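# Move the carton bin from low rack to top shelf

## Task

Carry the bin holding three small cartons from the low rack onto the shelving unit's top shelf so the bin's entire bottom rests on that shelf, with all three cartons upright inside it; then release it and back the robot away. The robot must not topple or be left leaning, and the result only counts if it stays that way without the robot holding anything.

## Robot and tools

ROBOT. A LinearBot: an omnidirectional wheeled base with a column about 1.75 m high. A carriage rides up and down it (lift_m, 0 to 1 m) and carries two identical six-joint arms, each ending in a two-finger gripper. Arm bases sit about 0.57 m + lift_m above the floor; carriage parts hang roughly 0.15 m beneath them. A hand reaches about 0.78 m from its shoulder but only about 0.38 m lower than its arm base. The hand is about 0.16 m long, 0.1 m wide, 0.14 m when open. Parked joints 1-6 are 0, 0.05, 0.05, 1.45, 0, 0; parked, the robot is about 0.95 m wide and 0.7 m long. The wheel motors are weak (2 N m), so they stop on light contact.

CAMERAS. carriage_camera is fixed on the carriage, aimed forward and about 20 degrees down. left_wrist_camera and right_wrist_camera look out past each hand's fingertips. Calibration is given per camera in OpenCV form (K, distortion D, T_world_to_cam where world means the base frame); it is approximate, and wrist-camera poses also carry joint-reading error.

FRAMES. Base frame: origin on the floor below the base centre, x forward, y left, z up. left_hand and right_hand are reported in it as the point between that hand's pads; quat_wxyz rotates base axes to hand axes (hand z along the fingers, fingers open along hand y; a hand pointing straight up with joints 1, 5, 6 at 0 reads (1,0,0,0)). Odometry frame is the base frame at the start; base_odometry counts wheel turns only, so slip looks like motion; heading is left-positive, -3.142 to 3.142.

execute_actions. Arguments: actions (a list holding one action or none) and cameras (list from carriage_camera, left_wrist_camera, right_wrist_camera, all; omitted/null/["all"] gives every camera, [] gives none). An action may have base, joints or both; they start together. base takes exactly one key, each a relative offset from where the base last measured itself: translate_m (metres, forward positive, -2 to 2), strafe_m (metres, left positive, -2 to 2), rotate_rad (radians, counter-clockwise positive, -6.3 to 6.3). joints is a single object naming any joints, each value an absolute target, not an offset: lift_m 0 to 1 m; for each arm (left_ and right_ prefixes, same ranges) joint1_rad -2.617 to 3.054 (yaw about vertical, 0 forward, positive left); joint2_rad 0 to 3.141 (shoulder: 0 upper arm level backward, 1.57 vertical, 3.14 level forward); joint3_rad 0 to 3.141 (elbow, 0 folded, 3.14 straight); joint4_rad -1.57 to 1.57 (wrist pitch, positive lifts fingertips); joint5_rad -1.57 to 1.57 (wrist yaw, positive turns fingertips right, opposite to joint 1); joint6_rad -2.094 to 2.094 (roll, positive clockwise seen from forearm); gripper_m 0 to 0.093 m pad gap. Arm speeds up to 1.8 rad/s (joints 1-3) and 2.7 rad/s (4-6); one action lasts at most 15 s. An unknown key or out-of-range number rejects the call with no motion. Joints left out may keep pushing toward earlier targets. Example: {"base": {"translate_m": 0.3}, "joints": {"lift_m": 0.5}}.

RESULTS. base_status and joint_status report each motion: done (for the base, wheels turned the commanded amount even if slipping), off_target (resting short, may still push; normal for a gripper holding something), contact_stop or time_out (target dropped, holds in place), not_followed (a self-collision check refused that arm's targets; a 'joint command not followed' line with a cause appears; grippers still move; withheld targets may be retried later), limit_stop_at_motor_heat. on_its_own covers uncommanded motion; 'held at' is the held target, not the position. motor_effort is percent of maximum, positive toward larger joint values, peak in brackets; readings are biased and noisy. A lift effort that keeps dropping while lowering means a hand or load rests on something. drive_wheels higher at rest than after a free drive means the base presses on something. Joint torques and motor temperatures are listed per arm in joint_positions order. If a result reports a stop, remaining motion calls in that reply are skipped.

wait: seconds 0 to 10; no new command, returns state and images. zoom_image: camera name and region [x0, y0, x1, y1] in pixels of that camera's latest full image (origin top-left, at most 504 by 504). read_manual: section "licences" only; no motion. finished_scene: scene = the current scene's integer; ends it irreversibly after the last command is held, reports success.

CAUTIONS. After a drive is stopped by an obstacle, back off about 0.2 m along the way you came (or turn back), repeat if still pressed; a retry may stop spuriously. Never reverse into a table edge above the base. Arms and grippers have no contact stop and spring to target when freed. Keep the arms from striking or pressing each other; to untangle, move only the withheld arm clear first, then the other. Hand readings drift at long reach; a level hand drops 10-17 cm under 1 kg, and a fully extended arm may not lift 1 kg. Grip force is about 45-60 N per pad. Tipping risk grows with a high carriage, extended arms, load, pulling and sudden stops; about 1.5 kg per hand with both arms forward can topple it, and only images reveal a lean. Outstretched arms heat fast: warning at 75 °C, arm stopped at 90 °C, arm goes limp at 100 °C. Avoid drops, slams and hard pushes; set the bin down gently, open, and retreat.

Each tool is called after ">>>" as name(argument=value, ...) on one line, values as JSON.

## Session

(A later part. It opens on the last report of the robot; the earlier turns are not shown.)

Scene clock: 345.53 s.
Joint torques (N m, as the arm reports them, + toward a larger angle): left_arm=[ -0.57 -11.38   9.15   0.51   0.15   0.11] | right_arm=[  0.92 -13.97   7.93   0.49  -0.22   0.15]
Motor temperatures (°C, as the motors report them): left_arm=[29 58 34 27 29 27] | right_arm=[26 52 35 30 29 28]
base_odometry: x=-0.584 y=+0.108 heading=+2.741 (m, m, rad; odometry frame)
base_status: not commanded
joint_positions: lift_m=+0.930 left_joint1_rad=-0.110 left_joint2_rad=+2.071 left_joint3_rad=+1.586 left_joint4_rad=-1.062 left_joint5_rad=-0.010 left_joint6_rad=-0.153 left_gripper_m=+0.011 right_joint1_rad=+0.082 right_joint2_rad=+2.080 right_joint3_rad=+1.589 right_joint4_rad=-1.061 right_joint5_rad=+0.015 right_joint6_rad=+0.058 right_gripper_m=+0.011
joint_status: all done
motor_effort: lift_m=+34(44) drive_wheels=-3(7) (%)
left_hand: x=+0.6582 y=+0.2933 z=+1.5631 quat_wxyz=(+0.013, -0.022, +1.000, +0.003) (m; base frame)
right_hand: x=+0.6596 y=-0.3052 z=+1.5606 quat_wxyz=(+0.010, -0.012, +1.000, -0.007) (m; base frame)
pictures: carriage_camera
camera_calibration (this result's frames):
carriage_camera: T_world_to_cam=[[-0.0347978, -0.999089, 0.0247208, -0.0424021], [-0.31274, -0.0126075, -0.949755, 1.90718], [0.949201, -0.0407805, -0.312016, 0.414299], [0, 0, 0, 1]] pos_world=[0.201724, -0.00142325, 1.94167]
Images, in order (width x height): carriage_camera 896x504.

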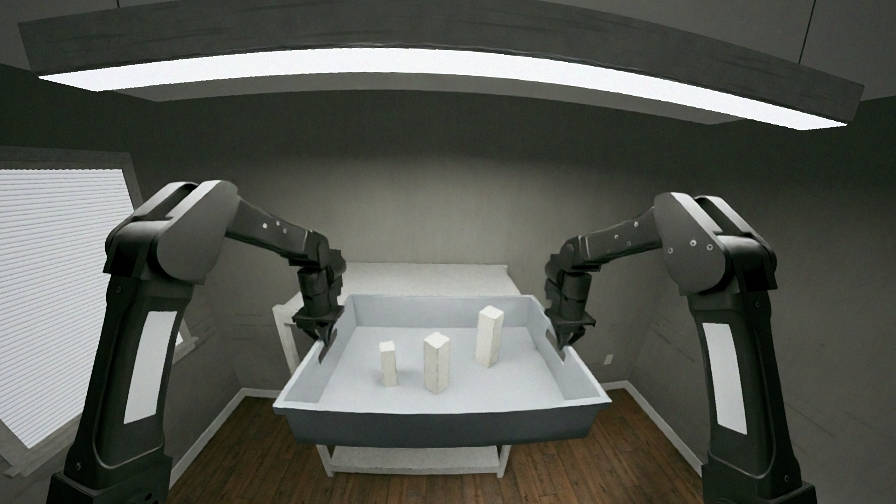

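>>> execute_actions(actions=[{"base": {"translate_m": 0.6}, "joints": {"lift_m": 0.915, "left_joint4_rad": -1.085, "right_joint4_rad": -1.083}}])

Scene clock: 360.87 s.
Joint torques (N m, as the arm reports them, + toward a larger angle): left_arm=[ -0.51 -11.55   8.98   0.44   0.14   0.12] | right_arm=[  0.93 -14.99   7.82   0.38  -0.14   0.16]
Motor temperatures (°C, as the motors report them): left_arm=[29 58 35 28 29 27] | right_arm=[26 53 35 30 29 28]
base_odometry: x=-1.137 y=+0.341 heading=+2.742 (m, m, rad; odometry frame)
base_status: done
joint_positions: lift_m=+0.915 left_joint1_rad=-0.110 left_joint2_rad=+2.077 left_joint3_rad=+1.586 left_joint4_rad=-1.086 left_joint5_rad=-0.010 left_joint6_rad=-0.153 left_gripper_m=+0.011 right_joint1_rad=+0.083 right_joint2_rad=+2.092 right_joint3_rad=+1.589 right_joint4_rad=-1.079 right_joint5_rad=+0.008 right_joint6_rad=+0.058 right_gripper_m=+0.011
joint_status: all done
motor_effort: lift_m=+34(36) drive_wheels=-7(33) (%)
left_hand: x=+0.6519 y=+0.2940 z=+1.5460 quat_wxyz=(-0.002, -0.022, +1.000, +0.005) (m; base frame)
right_hand: x=+0.6541 y=-0.3042 z=+1.5409 quat_wxyz=(-0.005, -0.012, +1.000, -0.004) (m; base frame)
pictures: carriage_camera, left_wrist_camera, right_wrist_camera
camera_calibration (this result's frames):
carriage_camera: T_world_to_cam=[[-0.0347978, -0.999089, 0.0247208, -0.04203], [-0.31274, -0.0126075, -0.949755, 1.89289], [0.949201, -0.0407805, -0.312016, 0.409602], [0, 0, 0, 1]] pos_world=[0.201724, -0.00142325, 1.92662]
left_wrist_camera: T_world_to_cam=[[0.0425762, -0.999064, 0.00760262, 0.254427], [-0.78817, -0.0289104, 0.614778, -0.430226], [-0.613983, -0.0321671, -0.788663, 1.75612], [0, 0, 0, 1]] pos_world=[0.728303, 0.29824, 1.64755]
right_wrist_camera: T_world_to_cam=[[-0.0162639, -0.999457, 0.0286568, -0.336819], [-0.800332, 0.0301925, 0.598796, -0.388586], [-0.599336, -0.0131962, -0.800389, 1.74074], [0, 0, 0, 1]] pos_world=[0.72681, -0.301932, 1.6356]
Images, in order (width x height): carriage_camera 896x504, left_wrist_camera 896x504, right_wrist_camera 896x504.

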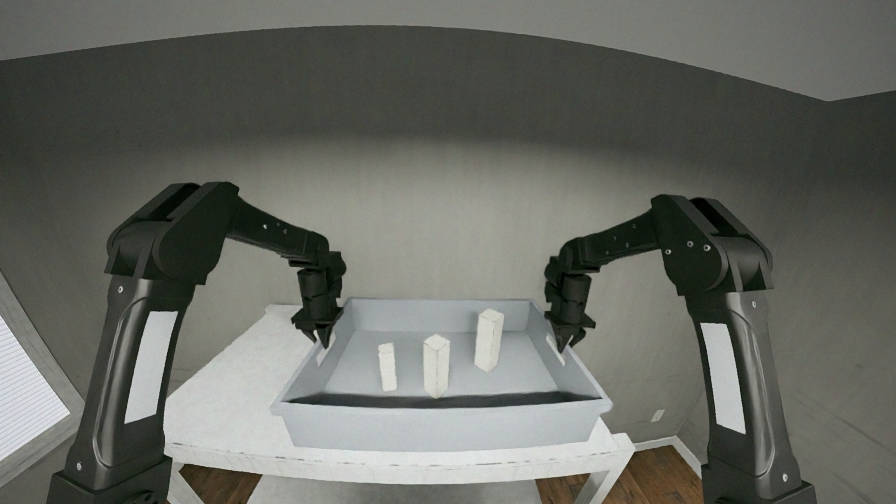

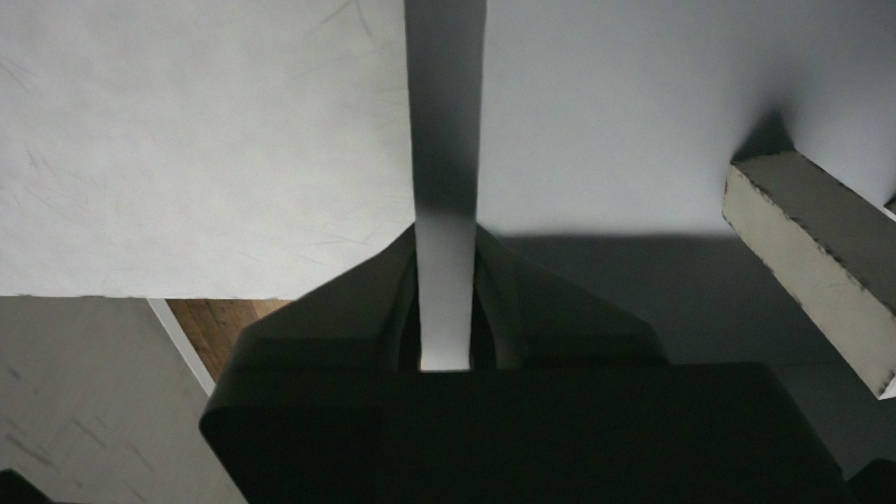

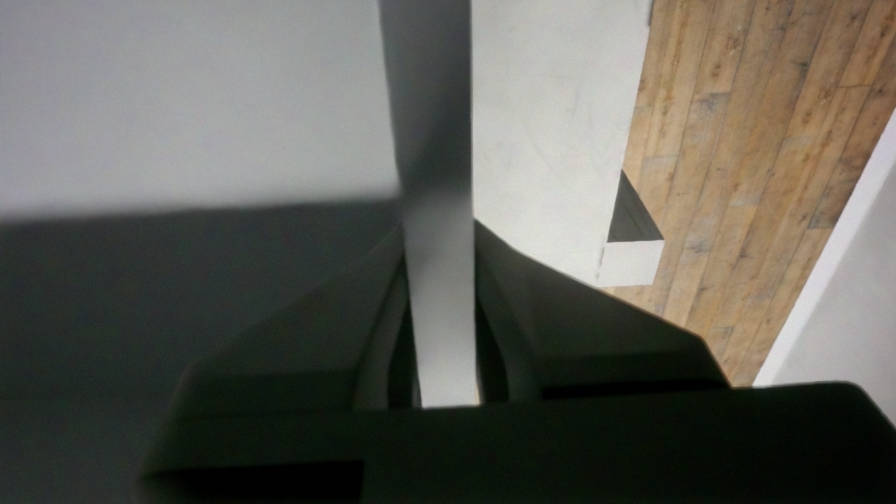

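>>> execute_actions(actions=[{"base": {"translate_m": 0.09}, "joints": {"lift_m": 0.885}}])

Scene clock: 366.03 s.
Joint torques (N m, as the arm reports them, + toward a larger angle): left_arm=[ -0.73 -11.83   9.1    0.43   0.17   0.18] | right_arm=[  0.85 -15.09   7.84   0.33  -0.17   0.17]
Motor temperatures (°C, as the motors report them): left_arm=[29 58 35 28 29 27] | right_arm=[26 53 36 30 29 28]
base_odometry: x=-1.220 y=+0.375 heading=+2.743 (m, m, rad; odometry frame)
base_status: done
joint_positions: lift_m=+0.885 left_joint1_rad=-0.110 left_joint2_rad=+2.079 left_joint3_rad=+1.586 left_joint4_rad=-1.085 left_joint5_rad=-0.009 left_joint6_rad=-0.153 left_gripper_m=+0.011 right_joint1_rad=+0.083 right_joint2_rad=+2.093 right_joint3_rad=+1.589 right_joint4_rad=-1.079 right_joint5_rad=+0.009 right_joint6_rad=+0.058 right_gripper_m=+0.011
joint_status: all done
motor_effort: lift_m=+35(34) drive_wheels=-8(34) (%)
left_hand: x=+0.6520 y=+0.2939 z=+1.5152 quat_wxyz=(-0.003, -0.022, +1.000, +0.005) (m; base frame)
right_hand: x=+0.6540 y=-0.3044 z=+1.5105 quat_wxyz=(-0.006, -0.012, +1.000, -0.005) (m; base frame)
pictures: carriage_camera, left_wrist_camera, right_wrist_camera
camera_calibration (this result's frames):
carriage_camera: T_world_to_cam=[[-0.0347978, -0.999089, 0.0247208, -0.0412876], [-0.31274, -0.0126075, -0.949755, 1.86436], [0.949201, -0.0407805, -0.312016, 0.400232], [0, 0, 0, 1]] pos_world=[0.201724, -0.00142325, 1.89659]
left_wrist_camera: T_world_to_cam=[[0.0425902, -0.999059, 0.00818277, 0.253635], [-0.787419, -0.0285246, 0.615758, -0.4134], [-0.614946, -0.0326686, -0.787893, 1.73149], [0, 0, 0, 1]] pos_world=[0.728452, 0.29817, 1.61671]
right_wrist_camera: T_world_to_cam=[[-0.0162236, -0.999432, 0.0295286, -0.337421], [-0.799687, 0.0306975, 0.599632, -0.371943], [-0.600198, -0.0138855, -0.799731, 1.71567], [0, 0, 0, 1]] pos_world=[0.726829, -0.301989, 1.60507]
Images, in order (width x height): carriage_camera 896x504, left_wrist_camera 896x504, right_wrist_camera 896x504.

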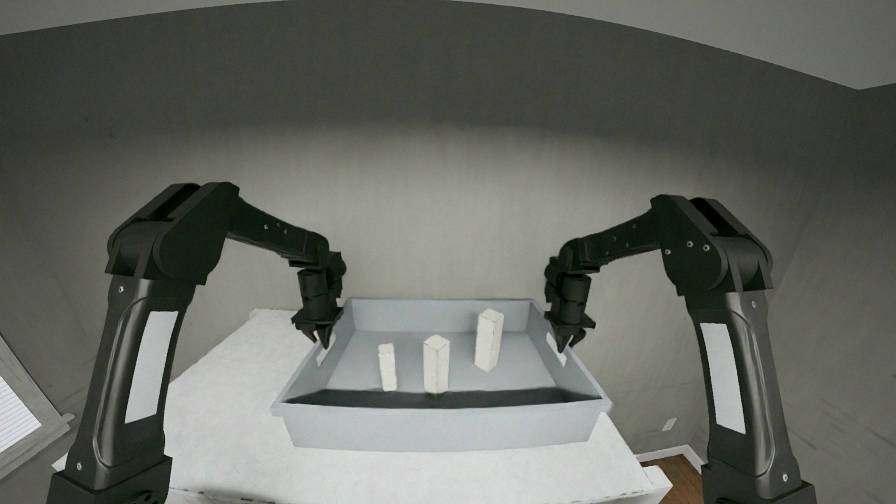

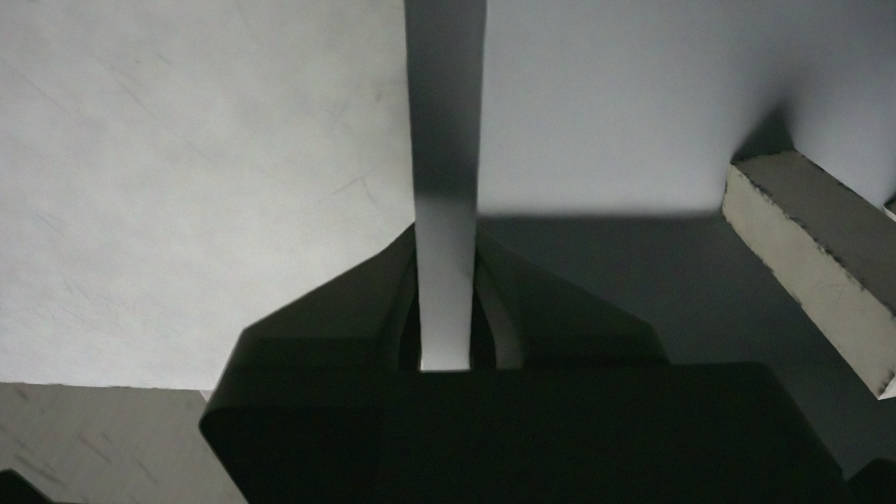

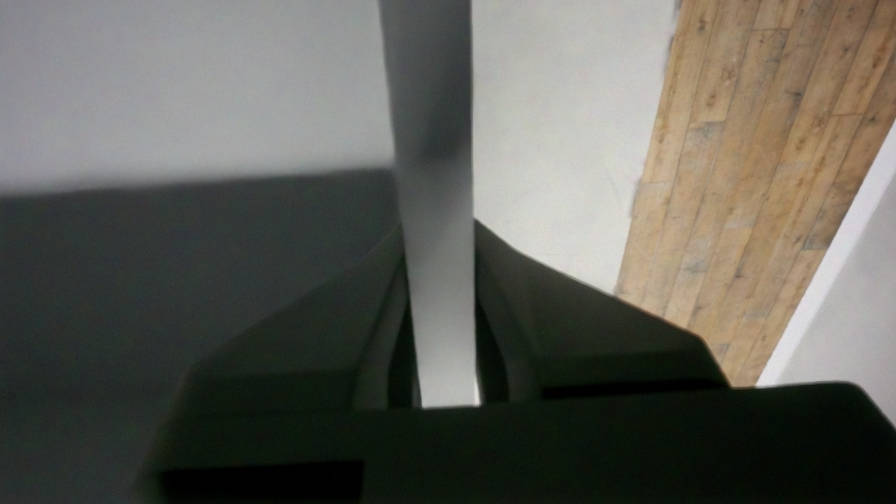

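>>> execute_actions(actions=[{"joints": {"lift_m": 0.868}}], cameras=[])

>>> execute_actions(actions=[{"joints": {"lift_m": 0.858}}], cameras=[])

Scene clock: 371.80 s.
Joint torques (N m, as the arm reports them, + toward a larger angle): left_arm=[ -0.12 -11.97   9.49   0.46   0.22   0.15] | right_arm=[  0.77 -14.98   7.85   0.38  -0.13   0.16]
Motor temperatures (°C, as the motors report them): left_arm=[29 59 35 28 29 27] | right_arm=[26 54 36 30 29 28]
base_odometry: x=-1.220 y=+0.375 heading=+2.743 (m, m, rad; odometry frame)
base_status: not commanded
joint_positions: lift_m=+0.868 left_joint1_rad=-0.110 left_joint2_rad=+2.080 left_joint3_rad=+1.586 left_joint4_rad=-1.087 left_joint5_rad=-0.009 left_joint6_rad=-0.153 left_gripper_m=+0.011 right_joint1_rad=+0.083 right_joint2_rad=+2.092 right_joint3_rad=+1.589 right_joint4_rad=-1.082 right_joint5_rad=+0.009 right_joint6_rad=+0.058 right_gripper_m=+0.011
joint_status: all done
motor_effort: lift_m=+35(36) drive_wheels=+6(6) (%)
left_hand: x=+0.6514 y=+0.2939 z=+1.4977 quat_wxyz=(-0.004, -0.022, +1.000, +0.005) (m; base frame)
right_hand: x=+0.6533 y=-0.3045 z=+1.4938 quat_wxyz=(-0.007, -0.012, +1.000, -0.005) (m; base frame)
pictures: none
No camera images: the call's "cameras" was empty. Leave "cameras" out to get every camera's image.

Scene clock: 372.37 s.
Joint torques (N m, as the arm reports them, + toward a larger angle): left_arm=[ -0.58 -12.2    9.28   0.44   0.06   0.11] | right_arm=[  0.96 -15.14   7.86   0.37  -0.16   0.14]
Motor temperatures (°C, as the motors report them): left_arm=[29 59 35 28 29 27] | right_arm=[26 54 36 30 29 28]
base_odometry: x=-1.220 y=+0.375 heading=+2.743 (m, m, rad; odometry frame)
base_status: not commanded
joint_positions: lift_m=+0.858 left_joint1_rad=-0.110 left_joint2_rad=+2.082 left_joint3_rad=+1.586 left_joint4_rad=-1.086 left_joint5_rad=-0.009 left_joint6_rad=-0.153 left_gripper_m=+0.011 right_joint1_rad=+0.083 right_joint2_rad=+2.092 right_joint3_rad=+1.589 right_joint4_rad=-1.082 right_joint5_rad=+0.009 right_joint6_rad=+0.058 right_gripper_m=+0.011
joint_status: all done
motor_effort: lift_m=+35(37) drive_wheels=-4(7) (%)
left_hand: x=+0.6514 y=+0.2939 z=+1.4869 quat_wxyz=(-0.005, -0.022, +1.000, +0.005) (m; base frame)
right_hand: x=+0.6533 y=-0.3045 z=+1.4837 quat_wxyz=(-0.007, -0.012, +1.000, -0.005) (m; base frame)
pictures: none
No camera images: the call's "cameras" was empty. Leave "cameras" out to get every camera's image.

>>> execute_actions(actions=[{"joints": {"lift_m": 0.849}}], cameras=[])

Scene clock: 377.07 s.
Joint torques (N m, as the arm reports them, + toward a larger angle): left_arm=[ -0.4  -11.57   9.18   0.49   0.19   0.18] | right_arm=[  0.77 -14.08   7.86   0.43  -0.17   0.14]
Motor temperatures (°C, as the motors report them): left_arm=[29 59 35 28 29 27] | right_arm=[26 54 36 30 29 28]
base_odometry: x=-1.220 y=+0.375 heading=+2.743 (m, m, rad; odometry frame)
base_status: not commanded
joint_positions: lift_m=+0.849 left_joint1_rad=-0.110 left_joint2_rad=+2.075 left_joint3_rad=+1.588 left_joint4_rad=-1.089 left_joint5_rad=-0.009 left_joint6_rad=-0.153 left_gripper_m=+0.011 right_joint1_rad=+0.083 right_joint2_rad=+2.084 right_joint3_rad=+1.590 right_joint4_rad=-1.084 right_joint5_rad=+0.010 right_joint6_rad=+0.058 right_gripper_m=+0.011
joint_status: all done
motor_effort: lift_m=+31(31) drive_wheels=+5(5) (%)
left_hand: x=+0.6519 y=+0.2939 z=+1.4815 quat_wxyz=(-0.001, -0.022, +1.000, +0.005) (m; base frame)
right_hand: x=+0.6541 y=-0.3045 z=+1.4786 quat_wxyz=(-0.003, -0.012, +1.000, -0.005) (m; base frame)
pictures: none
No camera images: the call's "cameras" was empty. Leave "cameras" out to get every camera's image.

>>> execute_actions(actions=[{"joints": {"left_gripper_m": 0.055, "right_gripper_m": 0.055}}])

Scene clock: 380.07 s.
Joint torques (N m, as the arm reports them, + toward a larger angle): left_arm=[ -0.2  -11.21   9.04   0.45   0.17   0.13] | right_arm=[  0.83 -12.91   7.72   0.5   -0.16   0.14]
Motor temperatures (°C, as the motors report them): left_arm=[29 59 35 28 29 27] | right_arm=[26 54 36 30 29 28]
base_odometry: x=-1.220 y=+0.375 heading=+2.743 (m, m, rad; odometry frame)
base_status: not commanded
joint_positions: lift_m=+0.849 left_joint1_rad=-0.110 left_joint2_rad=+2.069 left_joint3_rad=+1.588 left_joint4_rad=-1.088 left_joint5_rad=-0.009 left_joint6_rad=-0.153 left_gripper_m=+0.055 right_joint1_rad=+0.083 right_joint2_rad=+2.069 right_joint3_rad=+1.590 right_joint4_rad=-1.084 right_joint5_rad=+0.010 right_joint6_rad=+0.058 right_gripper_m=+0.055
joint_status: all done
motor_effort: lift_m=+31(31) drive_wheels=+7(7) (%)
left_hand: x=+0.6525 y=+0.2938 z=+1.4837 quat_wxyz=(+0.002, -0.022, +1.000, +0.004) (m; base frame)
right_hand: x=+0.6552 y=-0.3044 z=+1.4841 quat_wxyz=(+0.005, -0.012, +1.000, -0.004) (m; base frame)
pictures: carriage_camera, left_wrist_camera, right_wrist_camera
camera_calibration (this result's frames):
carriage_camera: T_world_to_cam=[[-0.0347978, -0.999089, 0.0247208, -0.0404041], [-0.31274, -0.0126075, -0.949755, 1.83042], [0.949201, -0.0407805, -0.312016, 0.389081], [0, 0, 0, 1]] pos_world=[0.201724, -0.00142325, 1.86085]
left_wrist_camera: T_world_to_cam=[[0.0425166, -0.999051, 0.00945782, 0.251972], [-0.792528, -0.0279605, 0.609195, -0.380656], [-0.608352, -0.0333965, -0.792964, 1.71034], [0, 0, 0, 1]] pos_world=[0.728096, 0.298209, 1.58575]
right_wrist_camera: T_world_to_cam=[[-0.0168277, -0.99946, 0.0282106, -0.334318], [-0.812086, 0.0301218, 0.582759, -0.322234], [-0.583295, -0.0131029, -0.812155, 1.70288], [0, 0, 0, 1]] pos_world=[0.725973, -0.302119, 1.58022]
Images, in order (width x height): carriage_camera 896x504, left_wrist_camera 896x504, right_wrist_camera 896x504.

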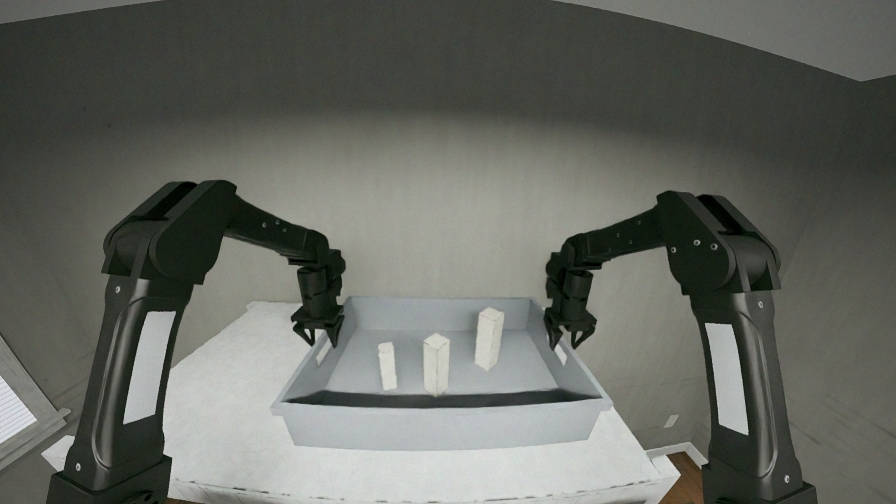

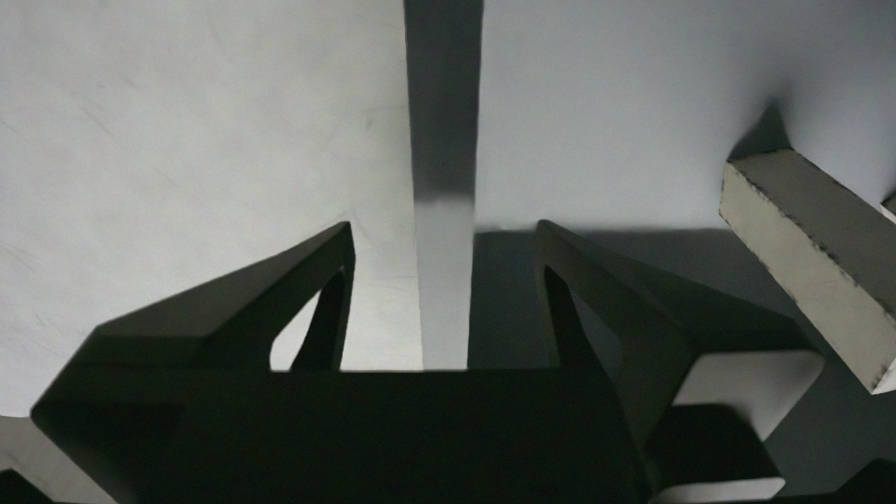

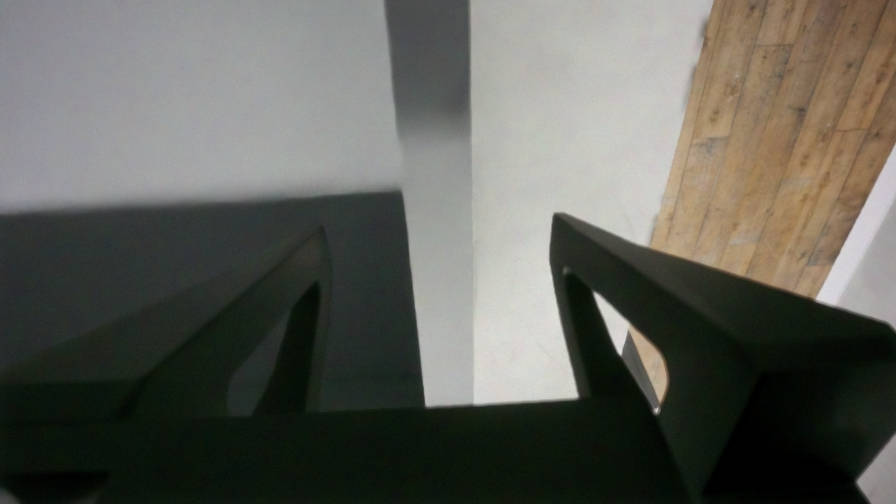

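>>> execute_actions(actions=[{"base": {"translate_m": -0.8}, "joints": {"lift_m": 0.925}}], cameras=["carriage_camera"])

Scene clock: 388.17 s.
Joint torques (N m, as the arm reports them, + toward a larger angle): left_arm=[ -0.42 -10.55   8.39   0.48   0.25   0.12] | right_arm=[  0.7  -11.82   6.92   0.5   -0.14   0.15]
Motor temperatures (°C, as the motors report them): left_arm=[29 58 36 28 29 27] | right_arm=[26 53 36 30 29 28]
base_odometry: x=-0.483 y=+0.065 heading=+2.744 (m, m, rad; odometry frame)
base_status: done
joint_positions: lift_m=+0.925 left_joint1_rad=-0.110 left_joint2_rad=+2.056 left_joint3_rad=+1.599 left_joint4_rad=-1.082 left_joint5_rad=-0.008 left_joint6_rad=-0.153 left_gripper_m=+0.055 right_joint1_rad=+0.084 right_joint2_rad=+2.058 right_joint3_rad=+1.603 right_joint4_rad=-1.080 right_joint5_rad=+0.008 right_joint6_rad=+0.058 right_gripper_m=+0.055
joint_status: all done
motor_effort: lift_m=+32(41) drive_wheels=-3(38) (%)
left_hand: x=+0.6581 y=+0.2931 z=+1.5671 quat_wxyz=(+0.016, -0.022, +1.000, +0.002) (m; base frame)
right_hand: x=+0.6604 y=-0.3032 z=+1.5674 quat_wxyz=(+0.018, -0.013, +1.000, -0.003) (m; base frame)
pictures: carriage_camera
camera_calibration (this result's frames):
carriage_camera: T_world_to_cam=[[-0.0347978, -0.999089, 0.0247208, -0.042282], [-0.31274, -0.0126075, -0.949755, 1.90257], [0.949201, -0.0407805, -0.312016, 0.412782], [0, 0, 0, 1]] pos_world=[0.201724, -0.00142325, 1.93681]
Images, in order (width x height): carriage_camera 896x504.

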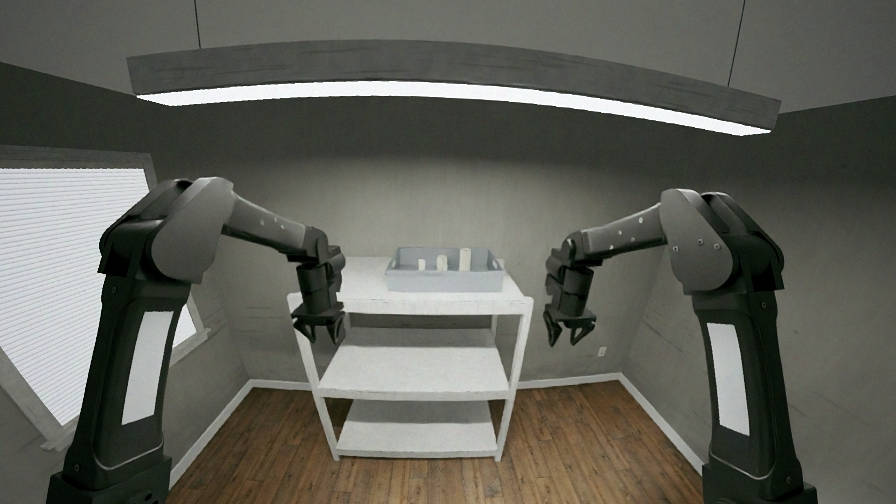

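>>> zoom_image(camera="carriage_camera", region=[370, 235, 550, 325])

Region (370, 235, 550, 325) of carriage_camera's 896x504 image, scaled by 2.800, with more detail than that image has.

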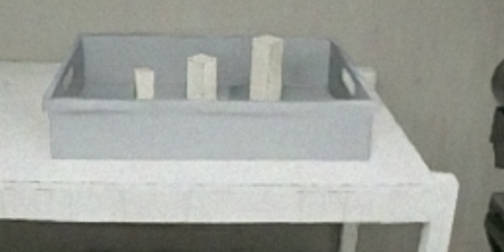

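>>> finished_scene(scene=1)

The scene is finished: the task was done.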